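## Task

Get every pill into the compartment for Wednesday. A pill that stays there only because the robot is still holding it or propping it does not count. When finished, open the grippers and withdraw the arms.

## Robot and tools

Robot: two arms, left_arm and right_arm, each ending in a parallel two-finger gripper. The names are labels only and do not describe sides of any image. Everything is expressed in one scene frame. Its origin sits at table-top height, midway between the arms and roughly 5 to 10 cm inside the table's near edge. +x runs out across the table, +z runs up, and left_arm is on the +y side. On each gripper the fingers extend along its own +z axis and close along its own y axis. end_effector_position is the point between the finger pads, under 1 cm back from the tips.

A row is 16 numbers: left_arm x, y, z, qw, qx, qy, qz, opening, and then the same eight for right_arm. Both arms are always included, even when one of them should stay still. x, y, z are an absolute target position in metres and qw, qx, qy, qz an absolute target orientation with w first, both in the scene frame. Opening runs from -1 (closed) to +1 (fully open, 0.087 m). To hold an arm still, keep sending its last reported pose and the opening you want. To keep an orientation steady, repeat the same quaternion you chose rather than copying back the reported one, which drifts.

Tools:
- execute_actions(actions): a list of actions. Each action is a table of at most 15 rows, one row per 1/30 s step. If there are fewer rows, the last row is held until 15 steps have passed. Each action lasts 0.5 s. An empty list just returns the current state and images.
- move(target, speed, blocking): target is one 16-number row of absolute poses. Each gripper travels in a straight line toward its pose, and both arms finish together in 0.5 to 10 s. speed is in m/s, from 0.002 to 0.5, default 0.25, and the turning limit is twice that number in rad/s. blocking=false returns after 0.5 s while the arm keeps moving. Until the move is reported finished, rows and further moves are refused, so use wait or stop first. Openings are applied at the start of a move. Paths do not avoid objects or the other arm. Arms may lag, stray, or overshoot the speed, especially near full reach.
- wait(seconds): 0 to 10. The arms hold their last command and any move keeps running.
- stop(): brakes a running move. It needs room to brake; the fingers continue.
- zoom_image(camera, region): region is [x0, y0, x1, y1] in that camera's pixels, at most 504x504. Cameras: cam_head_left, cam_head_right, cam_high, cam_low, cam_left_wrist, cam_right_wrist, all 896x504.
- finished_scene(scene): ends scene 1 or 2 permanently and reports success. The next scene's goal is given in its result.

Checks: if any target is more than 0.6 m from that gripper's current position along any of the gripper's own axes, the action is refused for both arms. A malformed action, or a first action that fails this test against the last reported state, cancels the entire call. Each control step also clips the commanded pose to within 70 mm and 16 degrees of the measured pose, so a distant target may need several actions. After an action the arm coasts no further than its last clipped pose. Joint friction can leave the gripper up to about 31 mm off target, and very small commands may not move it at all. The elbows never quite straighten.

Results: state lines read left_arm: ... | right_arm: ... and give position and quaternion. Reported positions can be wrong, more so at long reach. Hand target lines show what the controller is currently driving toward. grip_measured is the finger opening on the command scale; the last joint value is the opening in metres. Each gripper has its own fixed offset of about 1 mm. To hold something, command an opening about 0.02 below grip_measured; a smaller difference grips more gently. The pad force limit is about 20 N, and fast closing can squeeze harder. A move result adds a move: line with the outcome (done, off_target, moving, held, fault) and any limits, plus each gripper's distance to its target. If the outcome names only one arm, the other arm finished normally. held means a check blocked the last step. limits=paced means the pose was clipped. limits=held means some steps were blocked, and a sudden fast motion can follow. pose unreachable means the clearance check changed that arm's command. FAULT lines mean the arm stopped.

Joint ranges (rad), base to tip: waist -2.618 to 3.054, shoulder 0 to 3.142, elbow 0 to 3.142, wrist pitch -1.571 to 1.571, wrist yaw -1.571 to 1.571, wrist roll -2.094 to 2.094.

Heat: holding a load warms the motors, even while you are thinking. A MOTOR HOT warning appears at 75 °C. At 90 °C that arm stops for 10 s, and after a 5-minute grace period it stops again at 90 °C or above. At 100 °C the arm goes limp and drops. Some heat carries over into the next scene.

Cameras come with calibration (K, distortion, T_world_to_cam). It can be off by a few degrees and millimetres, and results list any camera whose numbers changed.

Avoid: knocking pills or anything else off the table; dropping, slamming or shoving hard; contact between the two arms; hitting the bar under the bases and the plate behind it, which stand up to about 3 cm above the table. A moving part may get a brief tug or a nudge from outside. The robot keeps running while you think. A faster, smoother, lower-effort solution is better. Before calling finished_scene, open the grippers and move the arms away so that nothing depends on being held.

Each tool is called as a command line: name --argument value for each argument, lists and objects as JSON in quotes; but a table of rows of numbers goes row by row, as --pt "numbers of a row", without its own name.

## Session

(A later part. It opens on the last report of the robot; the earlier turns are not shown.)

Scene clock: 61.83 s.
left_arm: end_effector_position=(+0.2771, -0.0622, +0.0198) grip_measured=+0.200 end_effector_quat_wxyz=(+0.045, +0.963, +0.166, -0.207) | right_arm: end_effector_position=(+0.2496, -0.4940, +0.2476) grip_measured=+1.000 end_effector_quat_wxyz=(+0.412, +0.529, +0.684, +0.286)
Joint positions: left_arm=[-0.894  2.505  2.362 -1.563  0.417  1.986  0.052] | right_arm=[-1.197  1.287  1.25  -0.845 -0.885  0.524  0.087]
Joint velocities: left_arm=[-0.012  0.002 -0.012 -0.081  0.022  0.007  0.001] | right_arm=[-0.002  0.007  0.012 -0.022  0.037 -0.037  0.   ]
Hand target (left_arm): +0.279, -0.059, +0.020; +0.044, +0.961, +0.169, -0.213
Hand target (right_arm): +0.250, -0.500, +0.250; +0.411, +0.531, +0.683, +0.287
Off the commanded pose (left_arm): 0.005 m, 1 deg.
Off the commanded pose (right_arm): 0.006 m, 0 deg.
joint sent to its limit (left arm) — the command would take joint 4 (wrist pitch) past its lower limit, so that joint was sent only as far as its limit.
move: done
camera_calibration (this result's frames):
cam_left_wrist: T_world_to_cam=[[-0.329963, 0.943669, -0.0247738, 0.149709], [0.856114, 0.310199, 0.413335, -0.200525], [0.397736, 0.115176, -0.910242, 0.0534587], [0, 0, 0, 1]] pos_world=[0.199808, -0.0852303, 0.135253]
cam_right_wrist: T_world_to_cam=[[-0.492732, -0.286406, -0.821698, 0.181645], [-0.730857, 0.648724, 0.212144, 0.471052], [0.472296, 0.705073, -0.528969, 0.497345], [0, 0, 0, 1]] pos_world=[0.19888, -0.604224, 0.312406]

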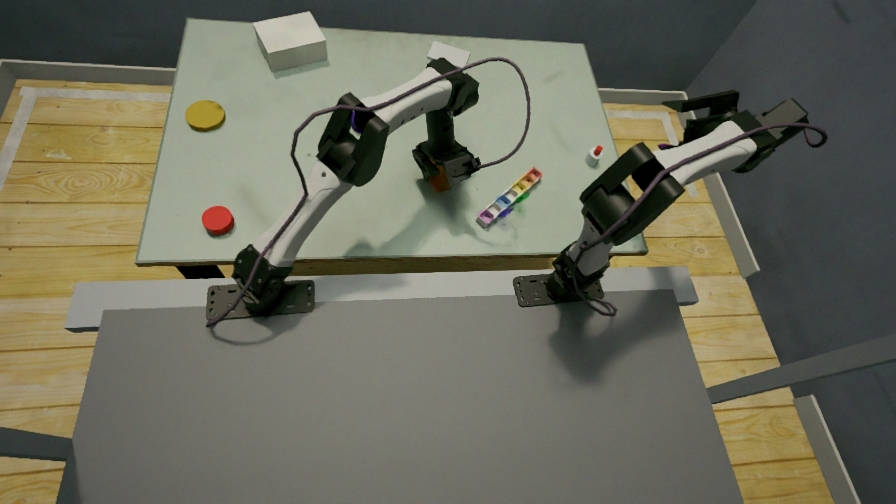

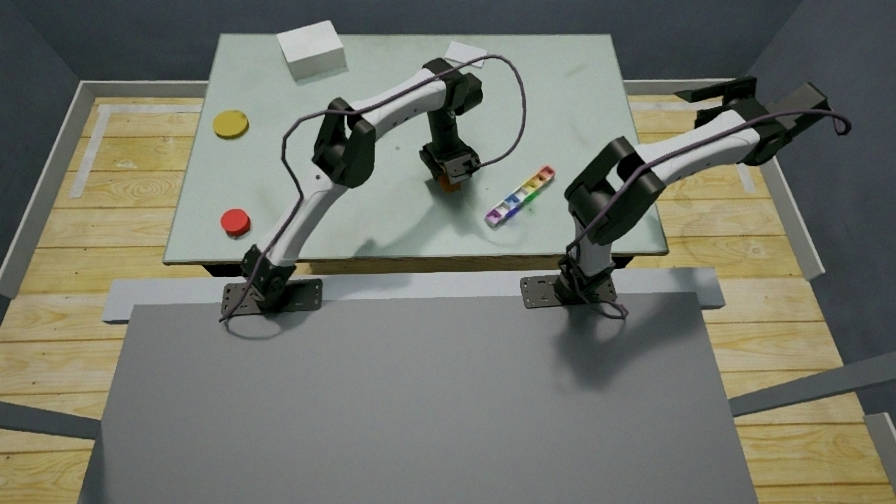

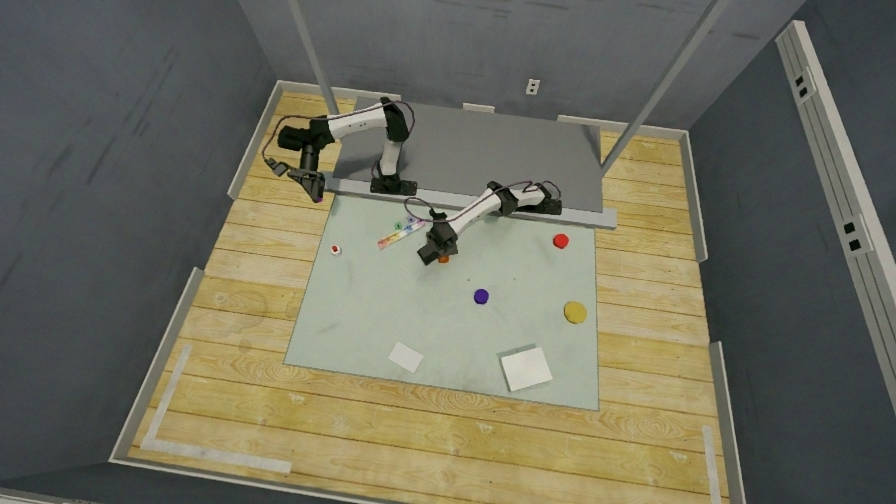

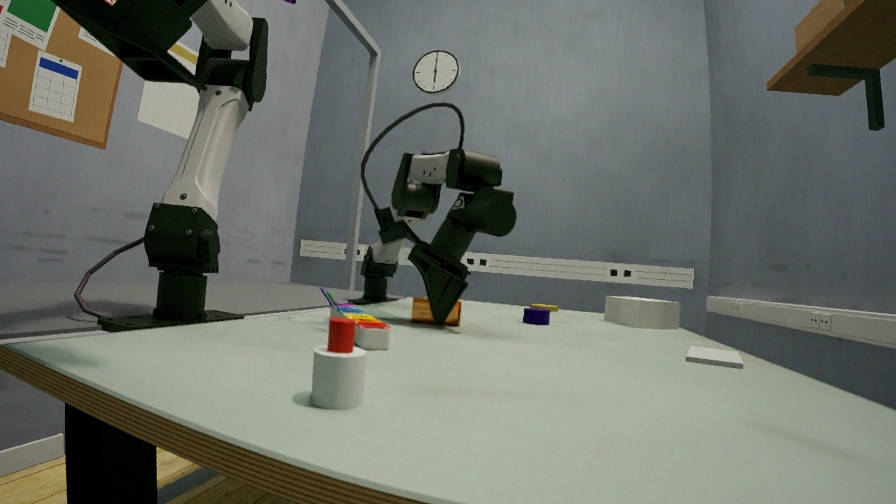

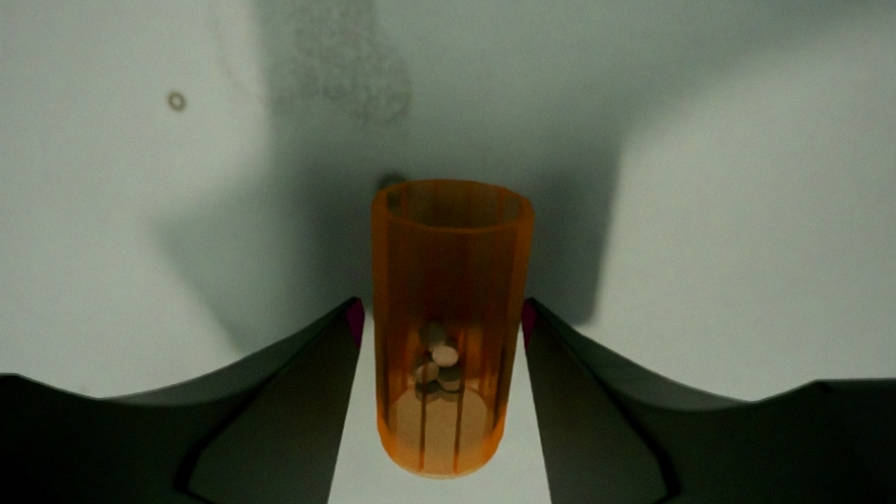

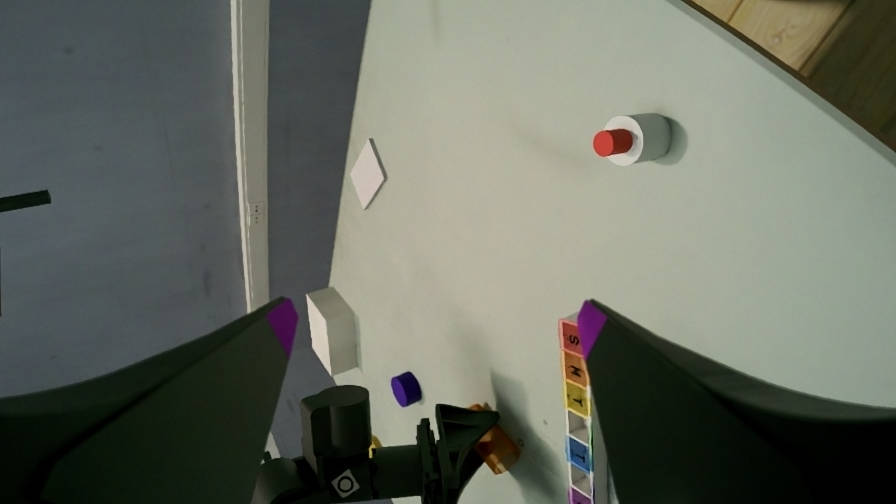

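execute_actions --actions '[[[0.279,-0.059,0.02,0.044,0.961,0.169,-0.213,-0.05,0.25,-0.5,0.25,0.411,0.531,0.683,0.287,1]],[[0.279,-0.059,0.02,0.044,0.961,0.169,-0.213,-0.15,0.25,-0.5,0.25,0.411,0.531,0.683,0.287,1]]]'

move --target '[0.28,-0.11,0.08,0.309,0.912,0.233,-0.139,-0.15,0.25,-0.5,0.25,0.411,0.531,0.683,0.287,1]' --speed 0.1

move --target '[0.259,-0.208,0.065,0.309,0.912,0.233,-0.139,-0.15,0.25,-0.5,0.25,0.411,0.531,0.683,0.287,1]' --speed 0.05

zoom_image --camera "cam_low" --region '[260, 180, 500, 370]'

Scene clock: 64.83 s.
left_arm: end_effector_position=(+0.2765, -0.0620, +0.0199) grip_measured=-0.095 end_effector_quat_wxyz=(+0.045, +0.963, +0.166, -0.209) | right_arm: end_effector_position=(+0.2496, -0.4940, +0.2476) grip_measured=+1.000 end_effector_quat_wxyz=(+0.412, +0.529, +0.684, +0.286)
Joint positions: left_arm=[-0.894  2.505  2.362 -1.565  0.419  1.988  0.04 ] | right_arm=[-1.197  1.287  1.25  -0.845 -0.885  0.524  0.087]
Joint velocities: left_arm=[-0.002 -0.012 -0.017  0.037 -0.007 -0.022 -0.001] | right_arm=[ 0.002 -0.002  0.007 -0.007 -0.022 -0.022  0.   ]
Hand target (left_arm): +0.279, -0.059, +0.020; +0.044, +0.961, +0.169, -0.213
Hand target (right_arm): +0.250, -0.500, +0.250; +0.411, +0.531, +0.683, +0.287
Off the commanded pose (left_arm): 0.004 m, 1 deg.
Off the commanded pose (right_arm): 0.006 m, 0 deg.
camera_calibration (this result's frames):
cam_left_wrist: T_world_to_cam=[[-0.329292, 0.943931, -0.0237061, 0.14915], [0.85737, 0.309425, 0.411306, -0.200505], [0.39558, 0.115115, -0.911189, 0.0543611], [0, 0, 0, 1]] pos_world=[0.199516, -0.0850042, 0.135538]
cam_right_wrist: T_world_to_cam=[[-0.492732, -0.286406, -0.821698, 0.181645], [-0.730857, 0.648724, 0.212144, 0.471052], [0.472296, 0.705073, -0.528969, 0.497345], [0, 0, 0, 1]] pos_world=[0.19888, -0.604224, 0.312406]

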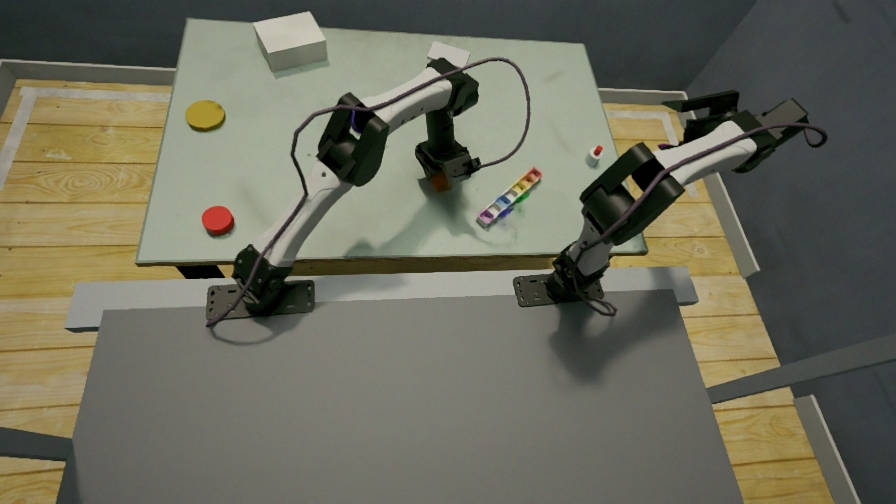

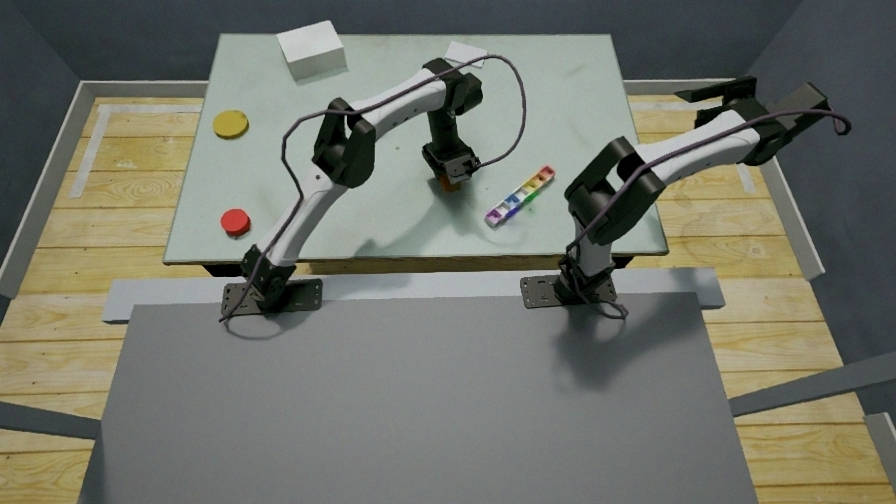

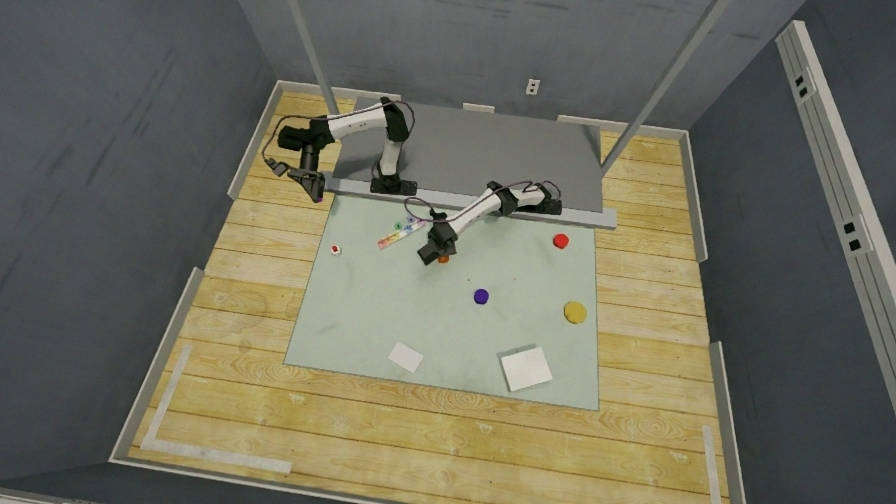

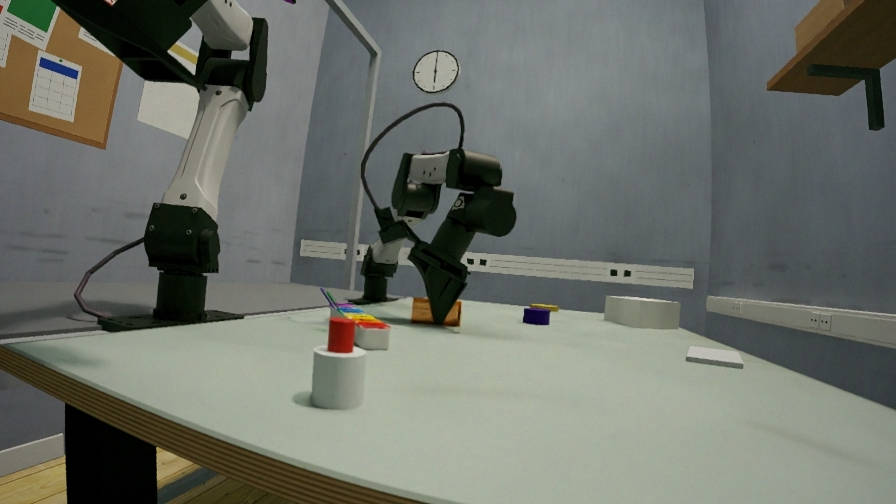

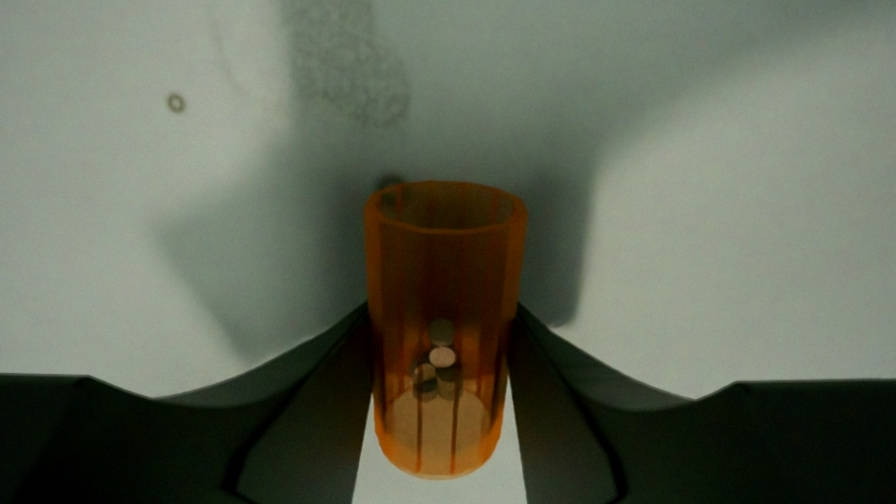

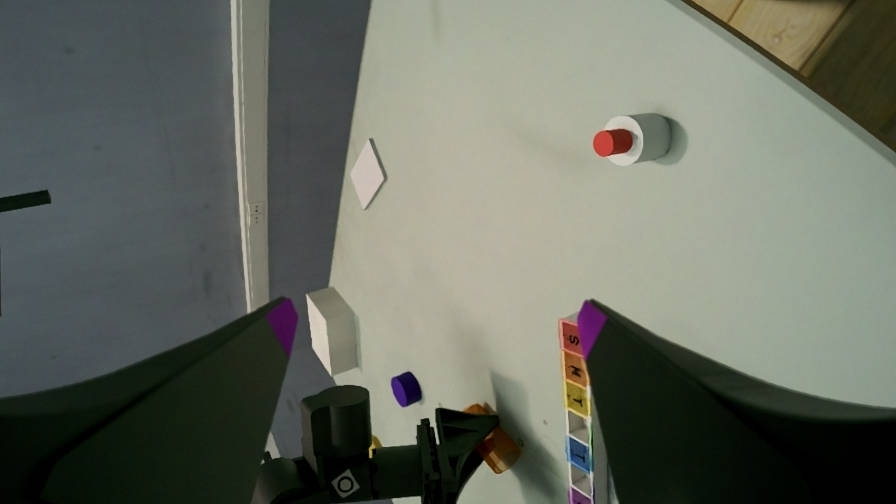

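Scene clock: 68.20 s.
left_arm: end_effector_position=(+0.2823, -0.1052, +0.0701) grip_measured=-0.095 end_effector_quat_wxyz=(+0.296, +0.914, +0.240, -0.137) | right_arm: end_effector_position=(+0.2496, -0.4940, +0.2476) grip_measured=+1.000 end_effector_quat_wxyz=(+0.412, +0.529, +0.684, +0.286)
Joint positions: left_arm=[-0.916  2.023  1.635 -0.699  0.508  1.633  0.04 ] | right_arm=[-1.197  1.287  1.25  -0.845 -0.885  0.524  0.087]
Joint velocities: left_arm=[ 0.007  0.022  0.012 -0.007  0.037 -0.022  0.001] | right_arm=[-0.017 -0.002 -0.002 -0.007  0.022  0.007  0.   ]
Hand target (left_arm): +0.279, -0.109, +0.077; +0.308, +0.912, +0.235, -0.135
Hand target (right_arm): +0.250, -0.500, +0.250; +0.411, +0.531, +0.683, +0.287
Off the commanded pose (left_arm): 0.011 m, 2 deg.
Off the commanded pose (right_arm): 0.006 m, 0 deg.
move: off_target (left_arm)
camera_calibration (this result's frames):
cam_left_wrist: T_world_to_cam=[[-0.510026, 0.711965, -0.482679, 0.251822], [0.641315, 0.688712, 0.338218, -0.106698], [0.573226, -0.137049, -0.807855, 0.018943], [0, 0, 0, 1]] pos_world=[0.186004, -0.103208, 0.172939]
cam_right_wrist: T_world_to_cam=[[-0.492732, -0.286406, -0.821698, 0.181645], [-0.730857, 0.648724, 0.212144, 0.471052], [0.472296, 0.705073, -0.528969, 0.497345], [0, 0, 0, 1]] pos_world=[0.19888, -0.604224, 0.312406]

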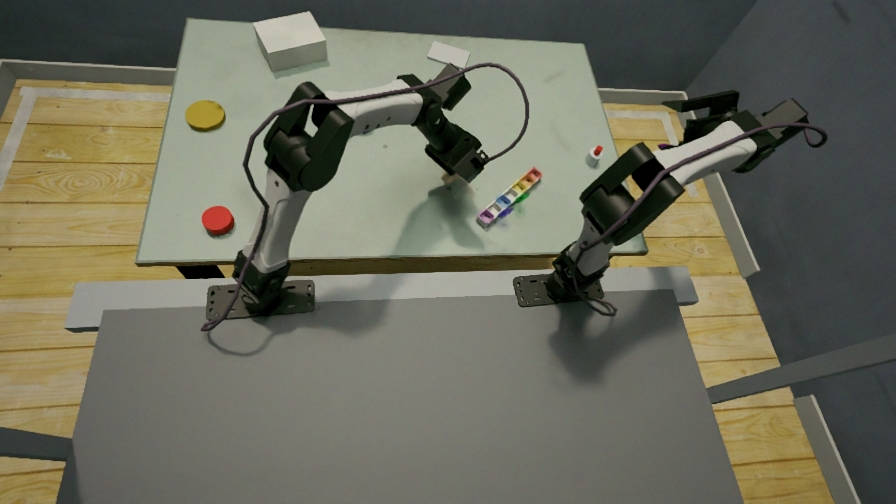

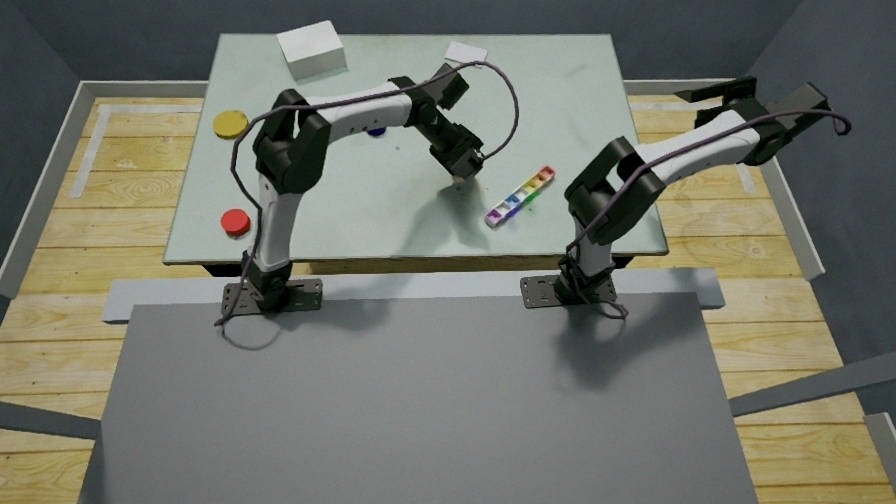

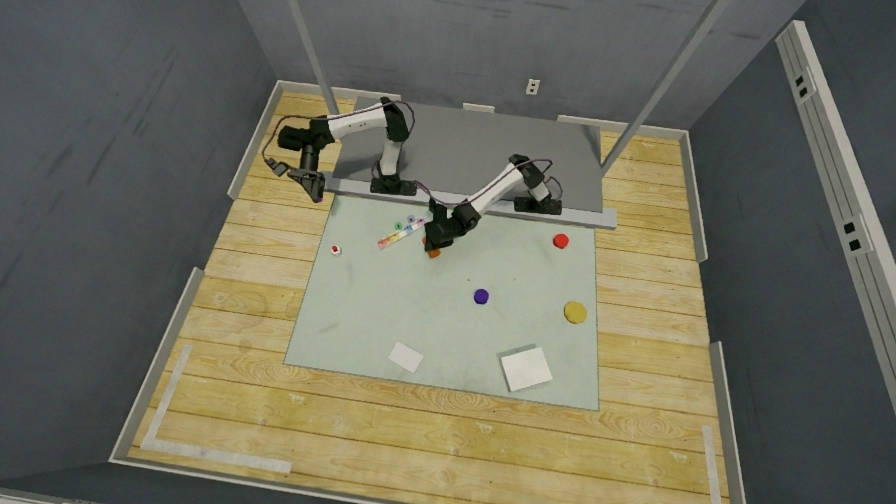

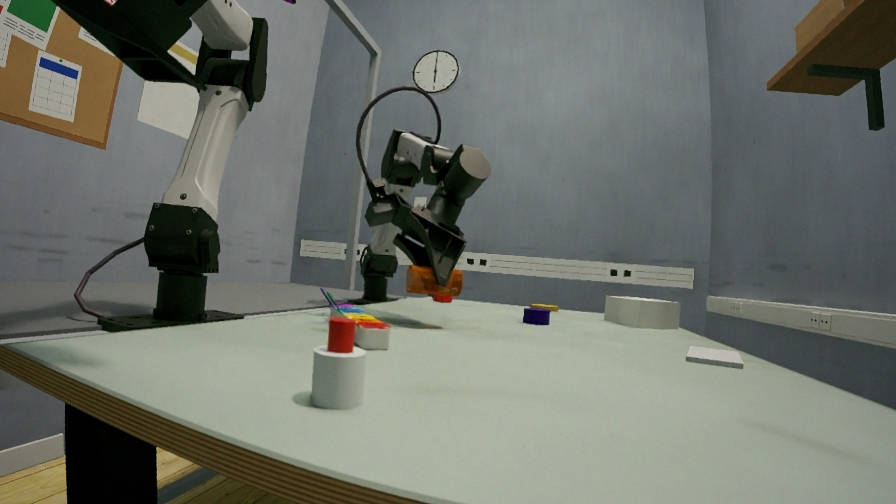

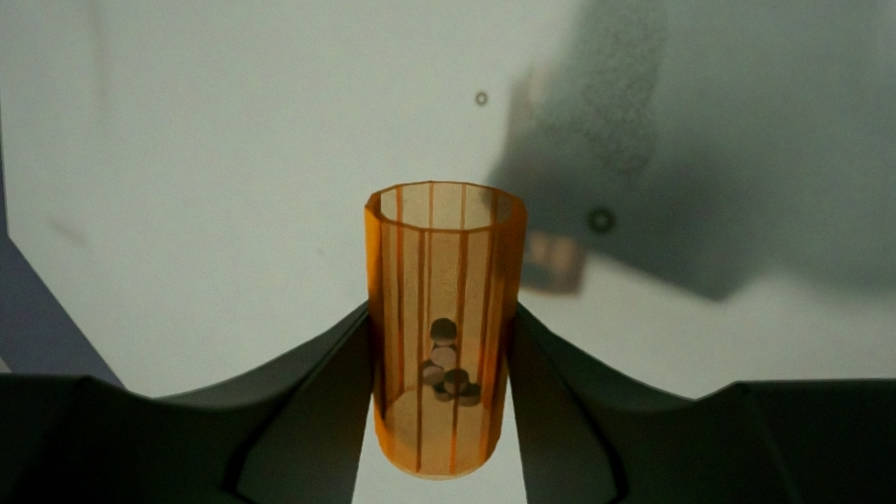

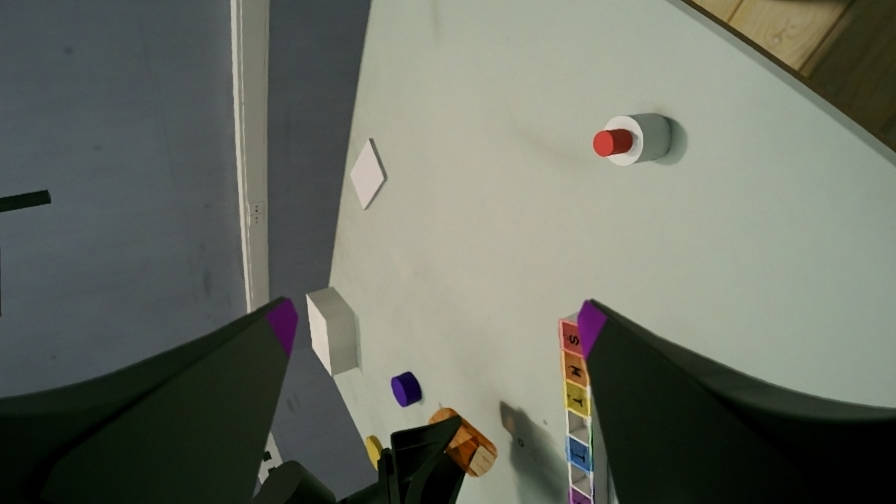

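Scene clock: 70.60 s.
left_arm: end_effector_position=(+0.2603, -0.2061, +0.0653) grip_measured=-0.095 end_effector_quat_wxyz=(+0.313, +0.911, +0.230, -0.139) | right_arm: end_effector_position=(+0.2496, -0.4940, +0.2476) grip_measured=+1.000 end_effector_quat_wxyz=(+0.412, +0.529, +0.684, +0.286)
Joint positions: left_arm=[-1.078  2.275  1.993 -0.699  0.443  1.48   0.04 ] | right_arm=[-1.197  1.287  1.25  -0.845 -0.885  0.524  0.087]
Joint velocities: left_arm=[ 0.012 -0.012  0.012  0.007  0.022 -0.007 -0.   ] | right_arm=[ 0.007 -0.012 -0.017  0.051 -0.037  0.037  0.   ]
Hand target (left_arm): +0.259, -0.208, +0.066; +0.309, +0.912, +0.233, -0.138
Hand target (right_arm): +0.250, -0.500, +0.250; +0.411, +0.531, +0.683, +0.287
Off the commanded pose (left_arm): 0.002 m, 1 deg.
Off the commanded pose (right_arm): 0.006 m, 0 deg.
move: done
camera_calibration (this result's frames):
cam_left_wrist: T_world_to_cam=[[-0.496896, 0.700493, -0.512253, 0.306257], [0.647601, 0.692247, 0.318445, -0.0211526], [0.577674, -0.173501, -0.797615, 0.00450365], [0, 0, 0, 1]] pos_world=[0.163275, -0.199107, 0.167209]
cam_right_wrist: T_world_to_cam=[[-0.492732, -0.286406, -0.821698, 0.181645], [-0.730857, 0.648724, 0.212144, 0.471052], [0.472296, 0.705073, -0.528969, 0.497345], [0, 0, 0, 1]] pos_world=[0.19888, -0.604224, 0.312406]

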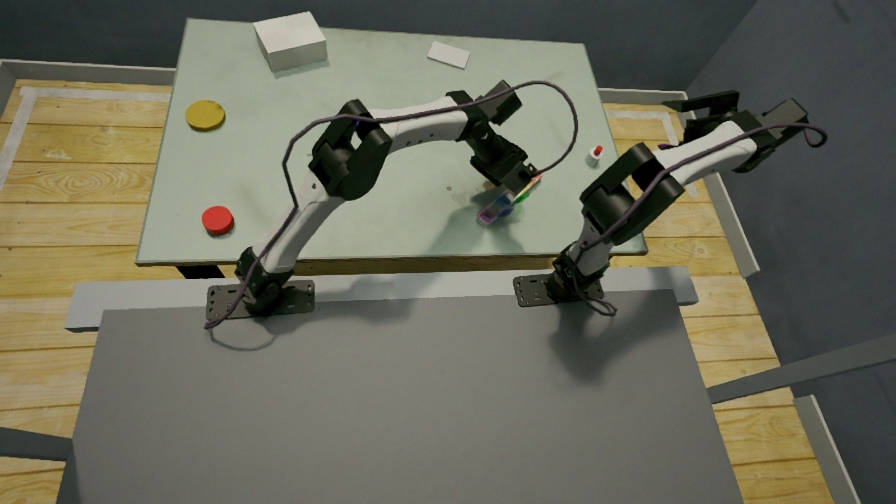

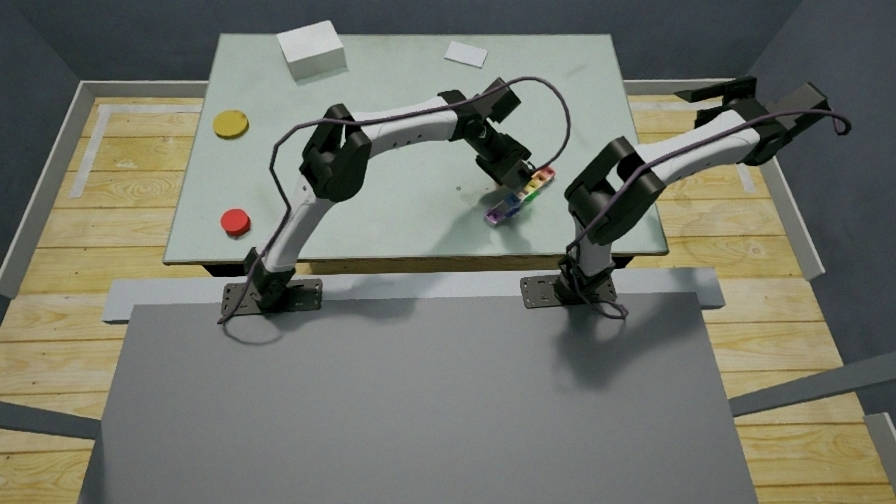

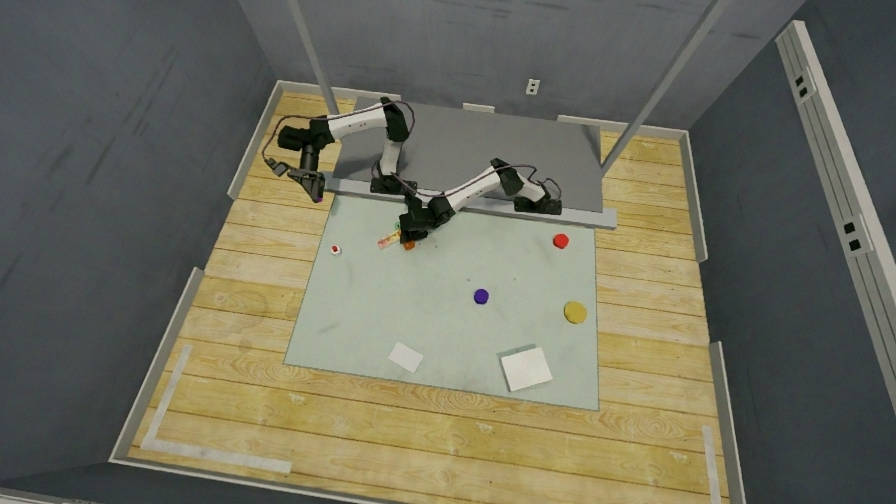

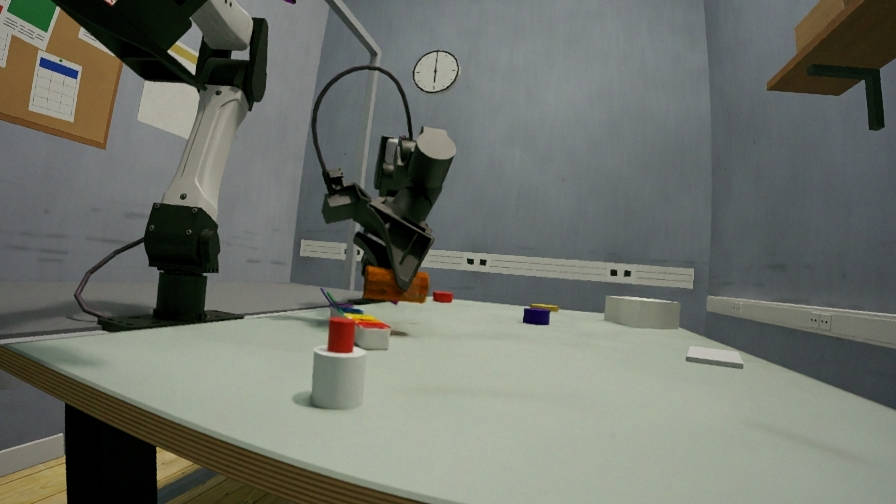

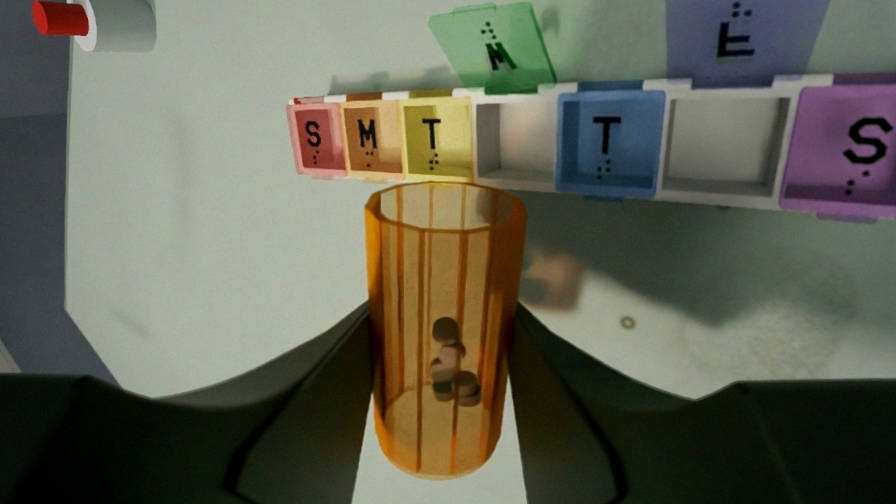

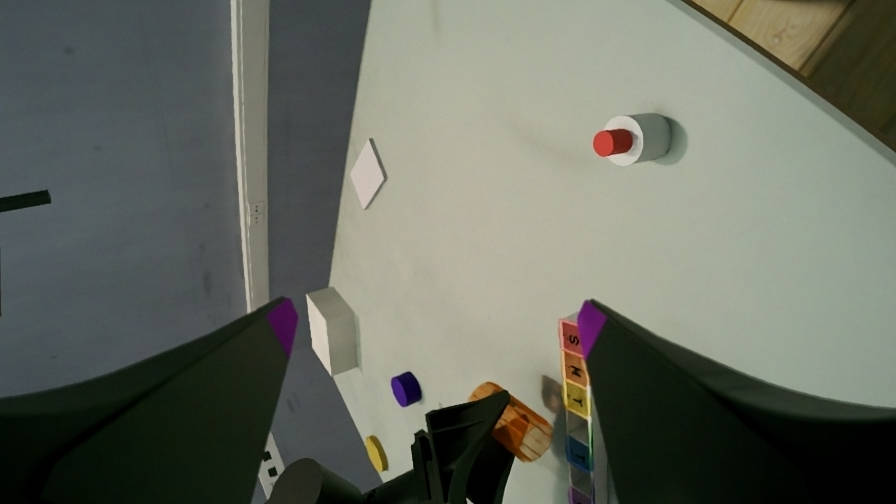

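Region (260, 180, 500, 370) of cam_low's 896x504 image, scaled by 2.100, with more detail than that image has; it fills the top 399 rows of this view, and the rest is white.

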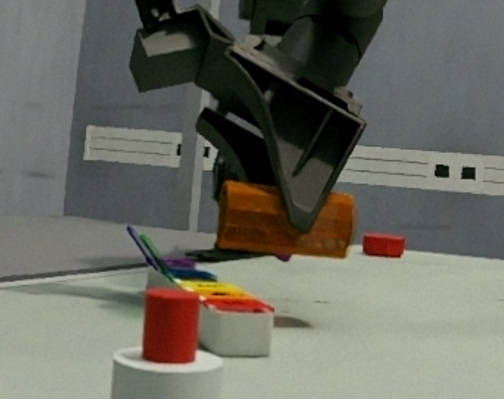

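move --target '[0.252,-0.213,0.06,0.257,0.945,0.205,-0.008,-0.15,0.25,-0.5,0.25,0.411,0.531,0.683,0.287,1]' --speed 0.05

zoom_image --camera "cam_low" --region '[260, 180, 500, 370]'

Scene clock: 75.10 s.
left_arm: end_effector_position=(+0.2544, -0.2114, +0.0599) grip_measured=-0.095 end_effector_quat_wxyz=(+0.260, +0.942, +0.210, -0.014) | right_arm: end_effector_position=(+0.2496, -0.4940, +0.2476) grip_measured=+1.000 end_effector_quat_wxyz=(+0.412, +0.529, +0.684, +0.286)
Joint positions: left_arm=[-1.185  2.336  2.111 -0.814  0.141  1.526  0.04 ] | right_arm=[-1.197  1.287  1.25  -0.845 -0.885  0.524  0.087]
Joint velocities: left_arm=[-0.002  0.012  0.037 -0.11   0.037 -0.066  0.   ] | right_arm=[ 0.002 -0.017  0.017  0.007 -0.051 -0.037  0.   ]
Hand target (left_arm): +0.252, -0.213, +0.061; +0.256, +0.945, +0.204, -0.008
Hand target (right_arm): +0.250, -0.500, +0.250; +0.411, +0.531, +0.683, +0.287
Off the commanded pose (left_arm): 0.003 m, 1 deg.
Off the commanded pose (right_arm): 0.006 m, 0 deg.
move: done
camera_calibration (this result's frames):
cam_left_wrist: T_world_to_cam=[[-0.391505, 0.780024, -0.488146, 0.29281], [0.538589, 0.624377, 0.565751, -0.013378], [0.746087, -0.041416, -0.664559, -0.0202148], [0, 0, 0, 1]] pos_world=[0.136924, -0.220883, 0.137068]
cam_right_wrist: T_world_to_cam=[[-0.492732, -0.286406, -0.821698, 0.181645], [-0.730857, 0.648724, 0.212144, 0.471052], [0.472296, 0.705073, -0.528969, 0.497345], [0, 0, 0, 1]] pos_world=[0.19888, -0.604224, 0.312406]

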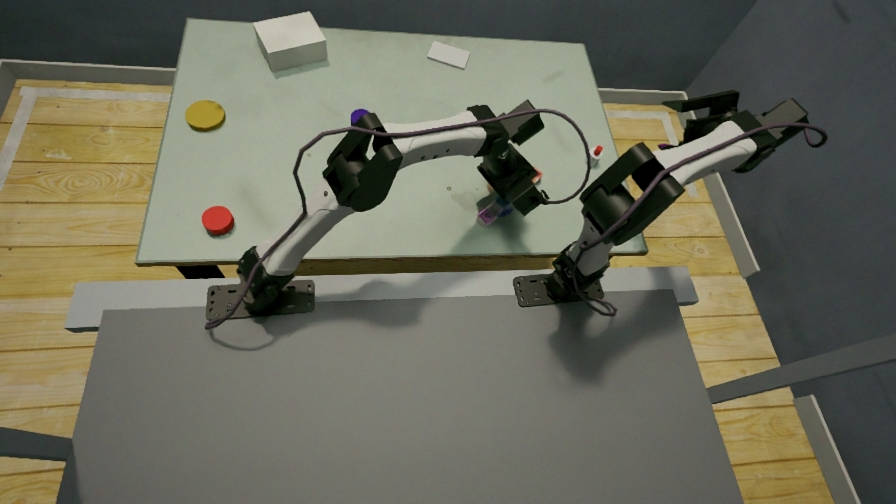

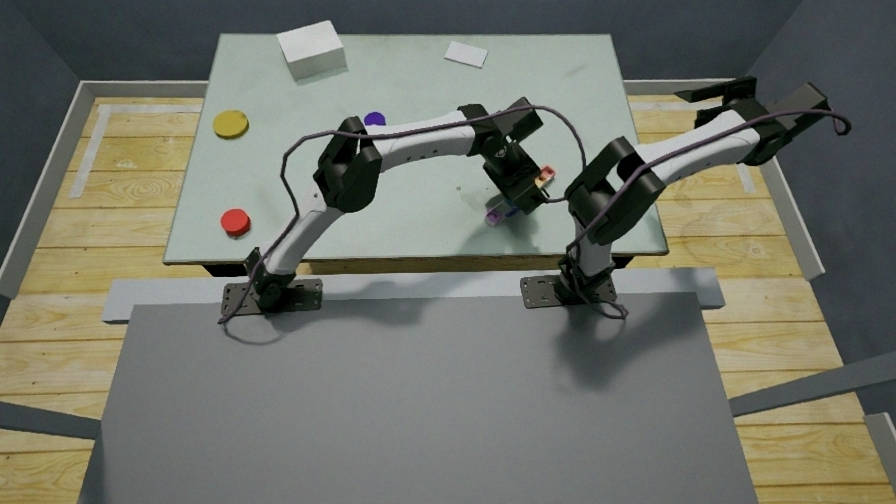

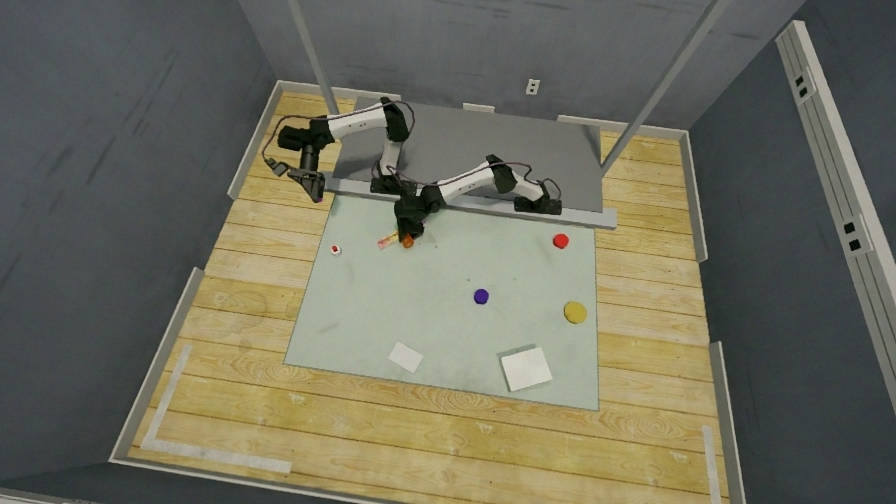

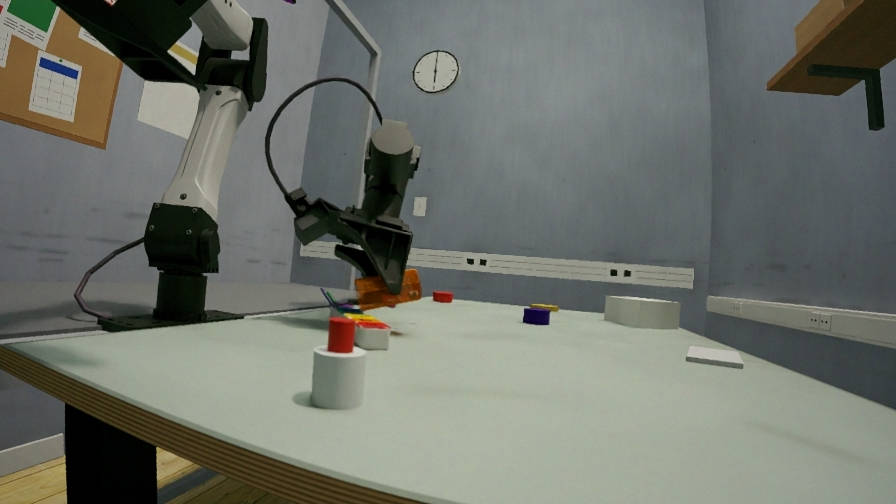

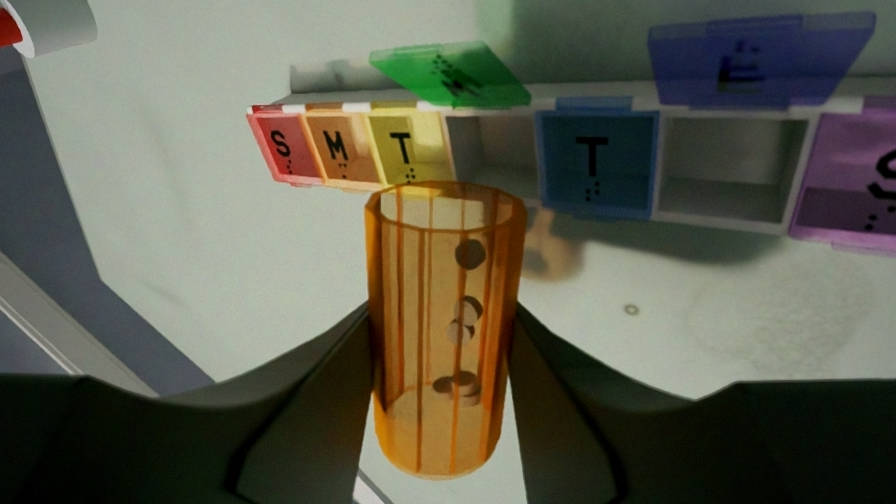

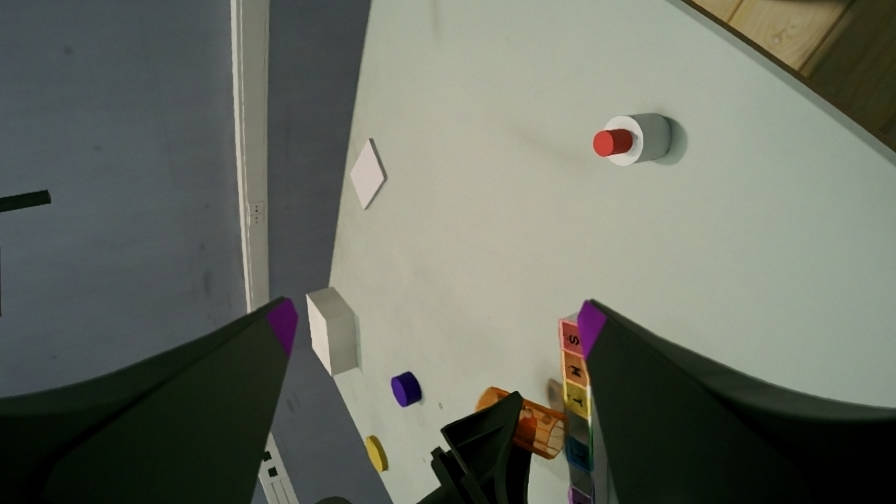

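Region (260, 180, 500, 370) of cam_low's 896x504 image, scaled by 2.100, with more detail than that image has; it fills the top 399 rows of this view, and the rest is white.

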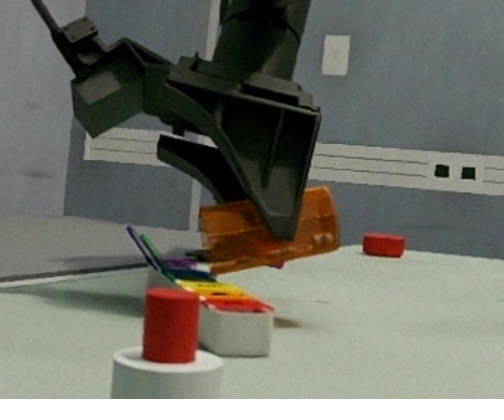

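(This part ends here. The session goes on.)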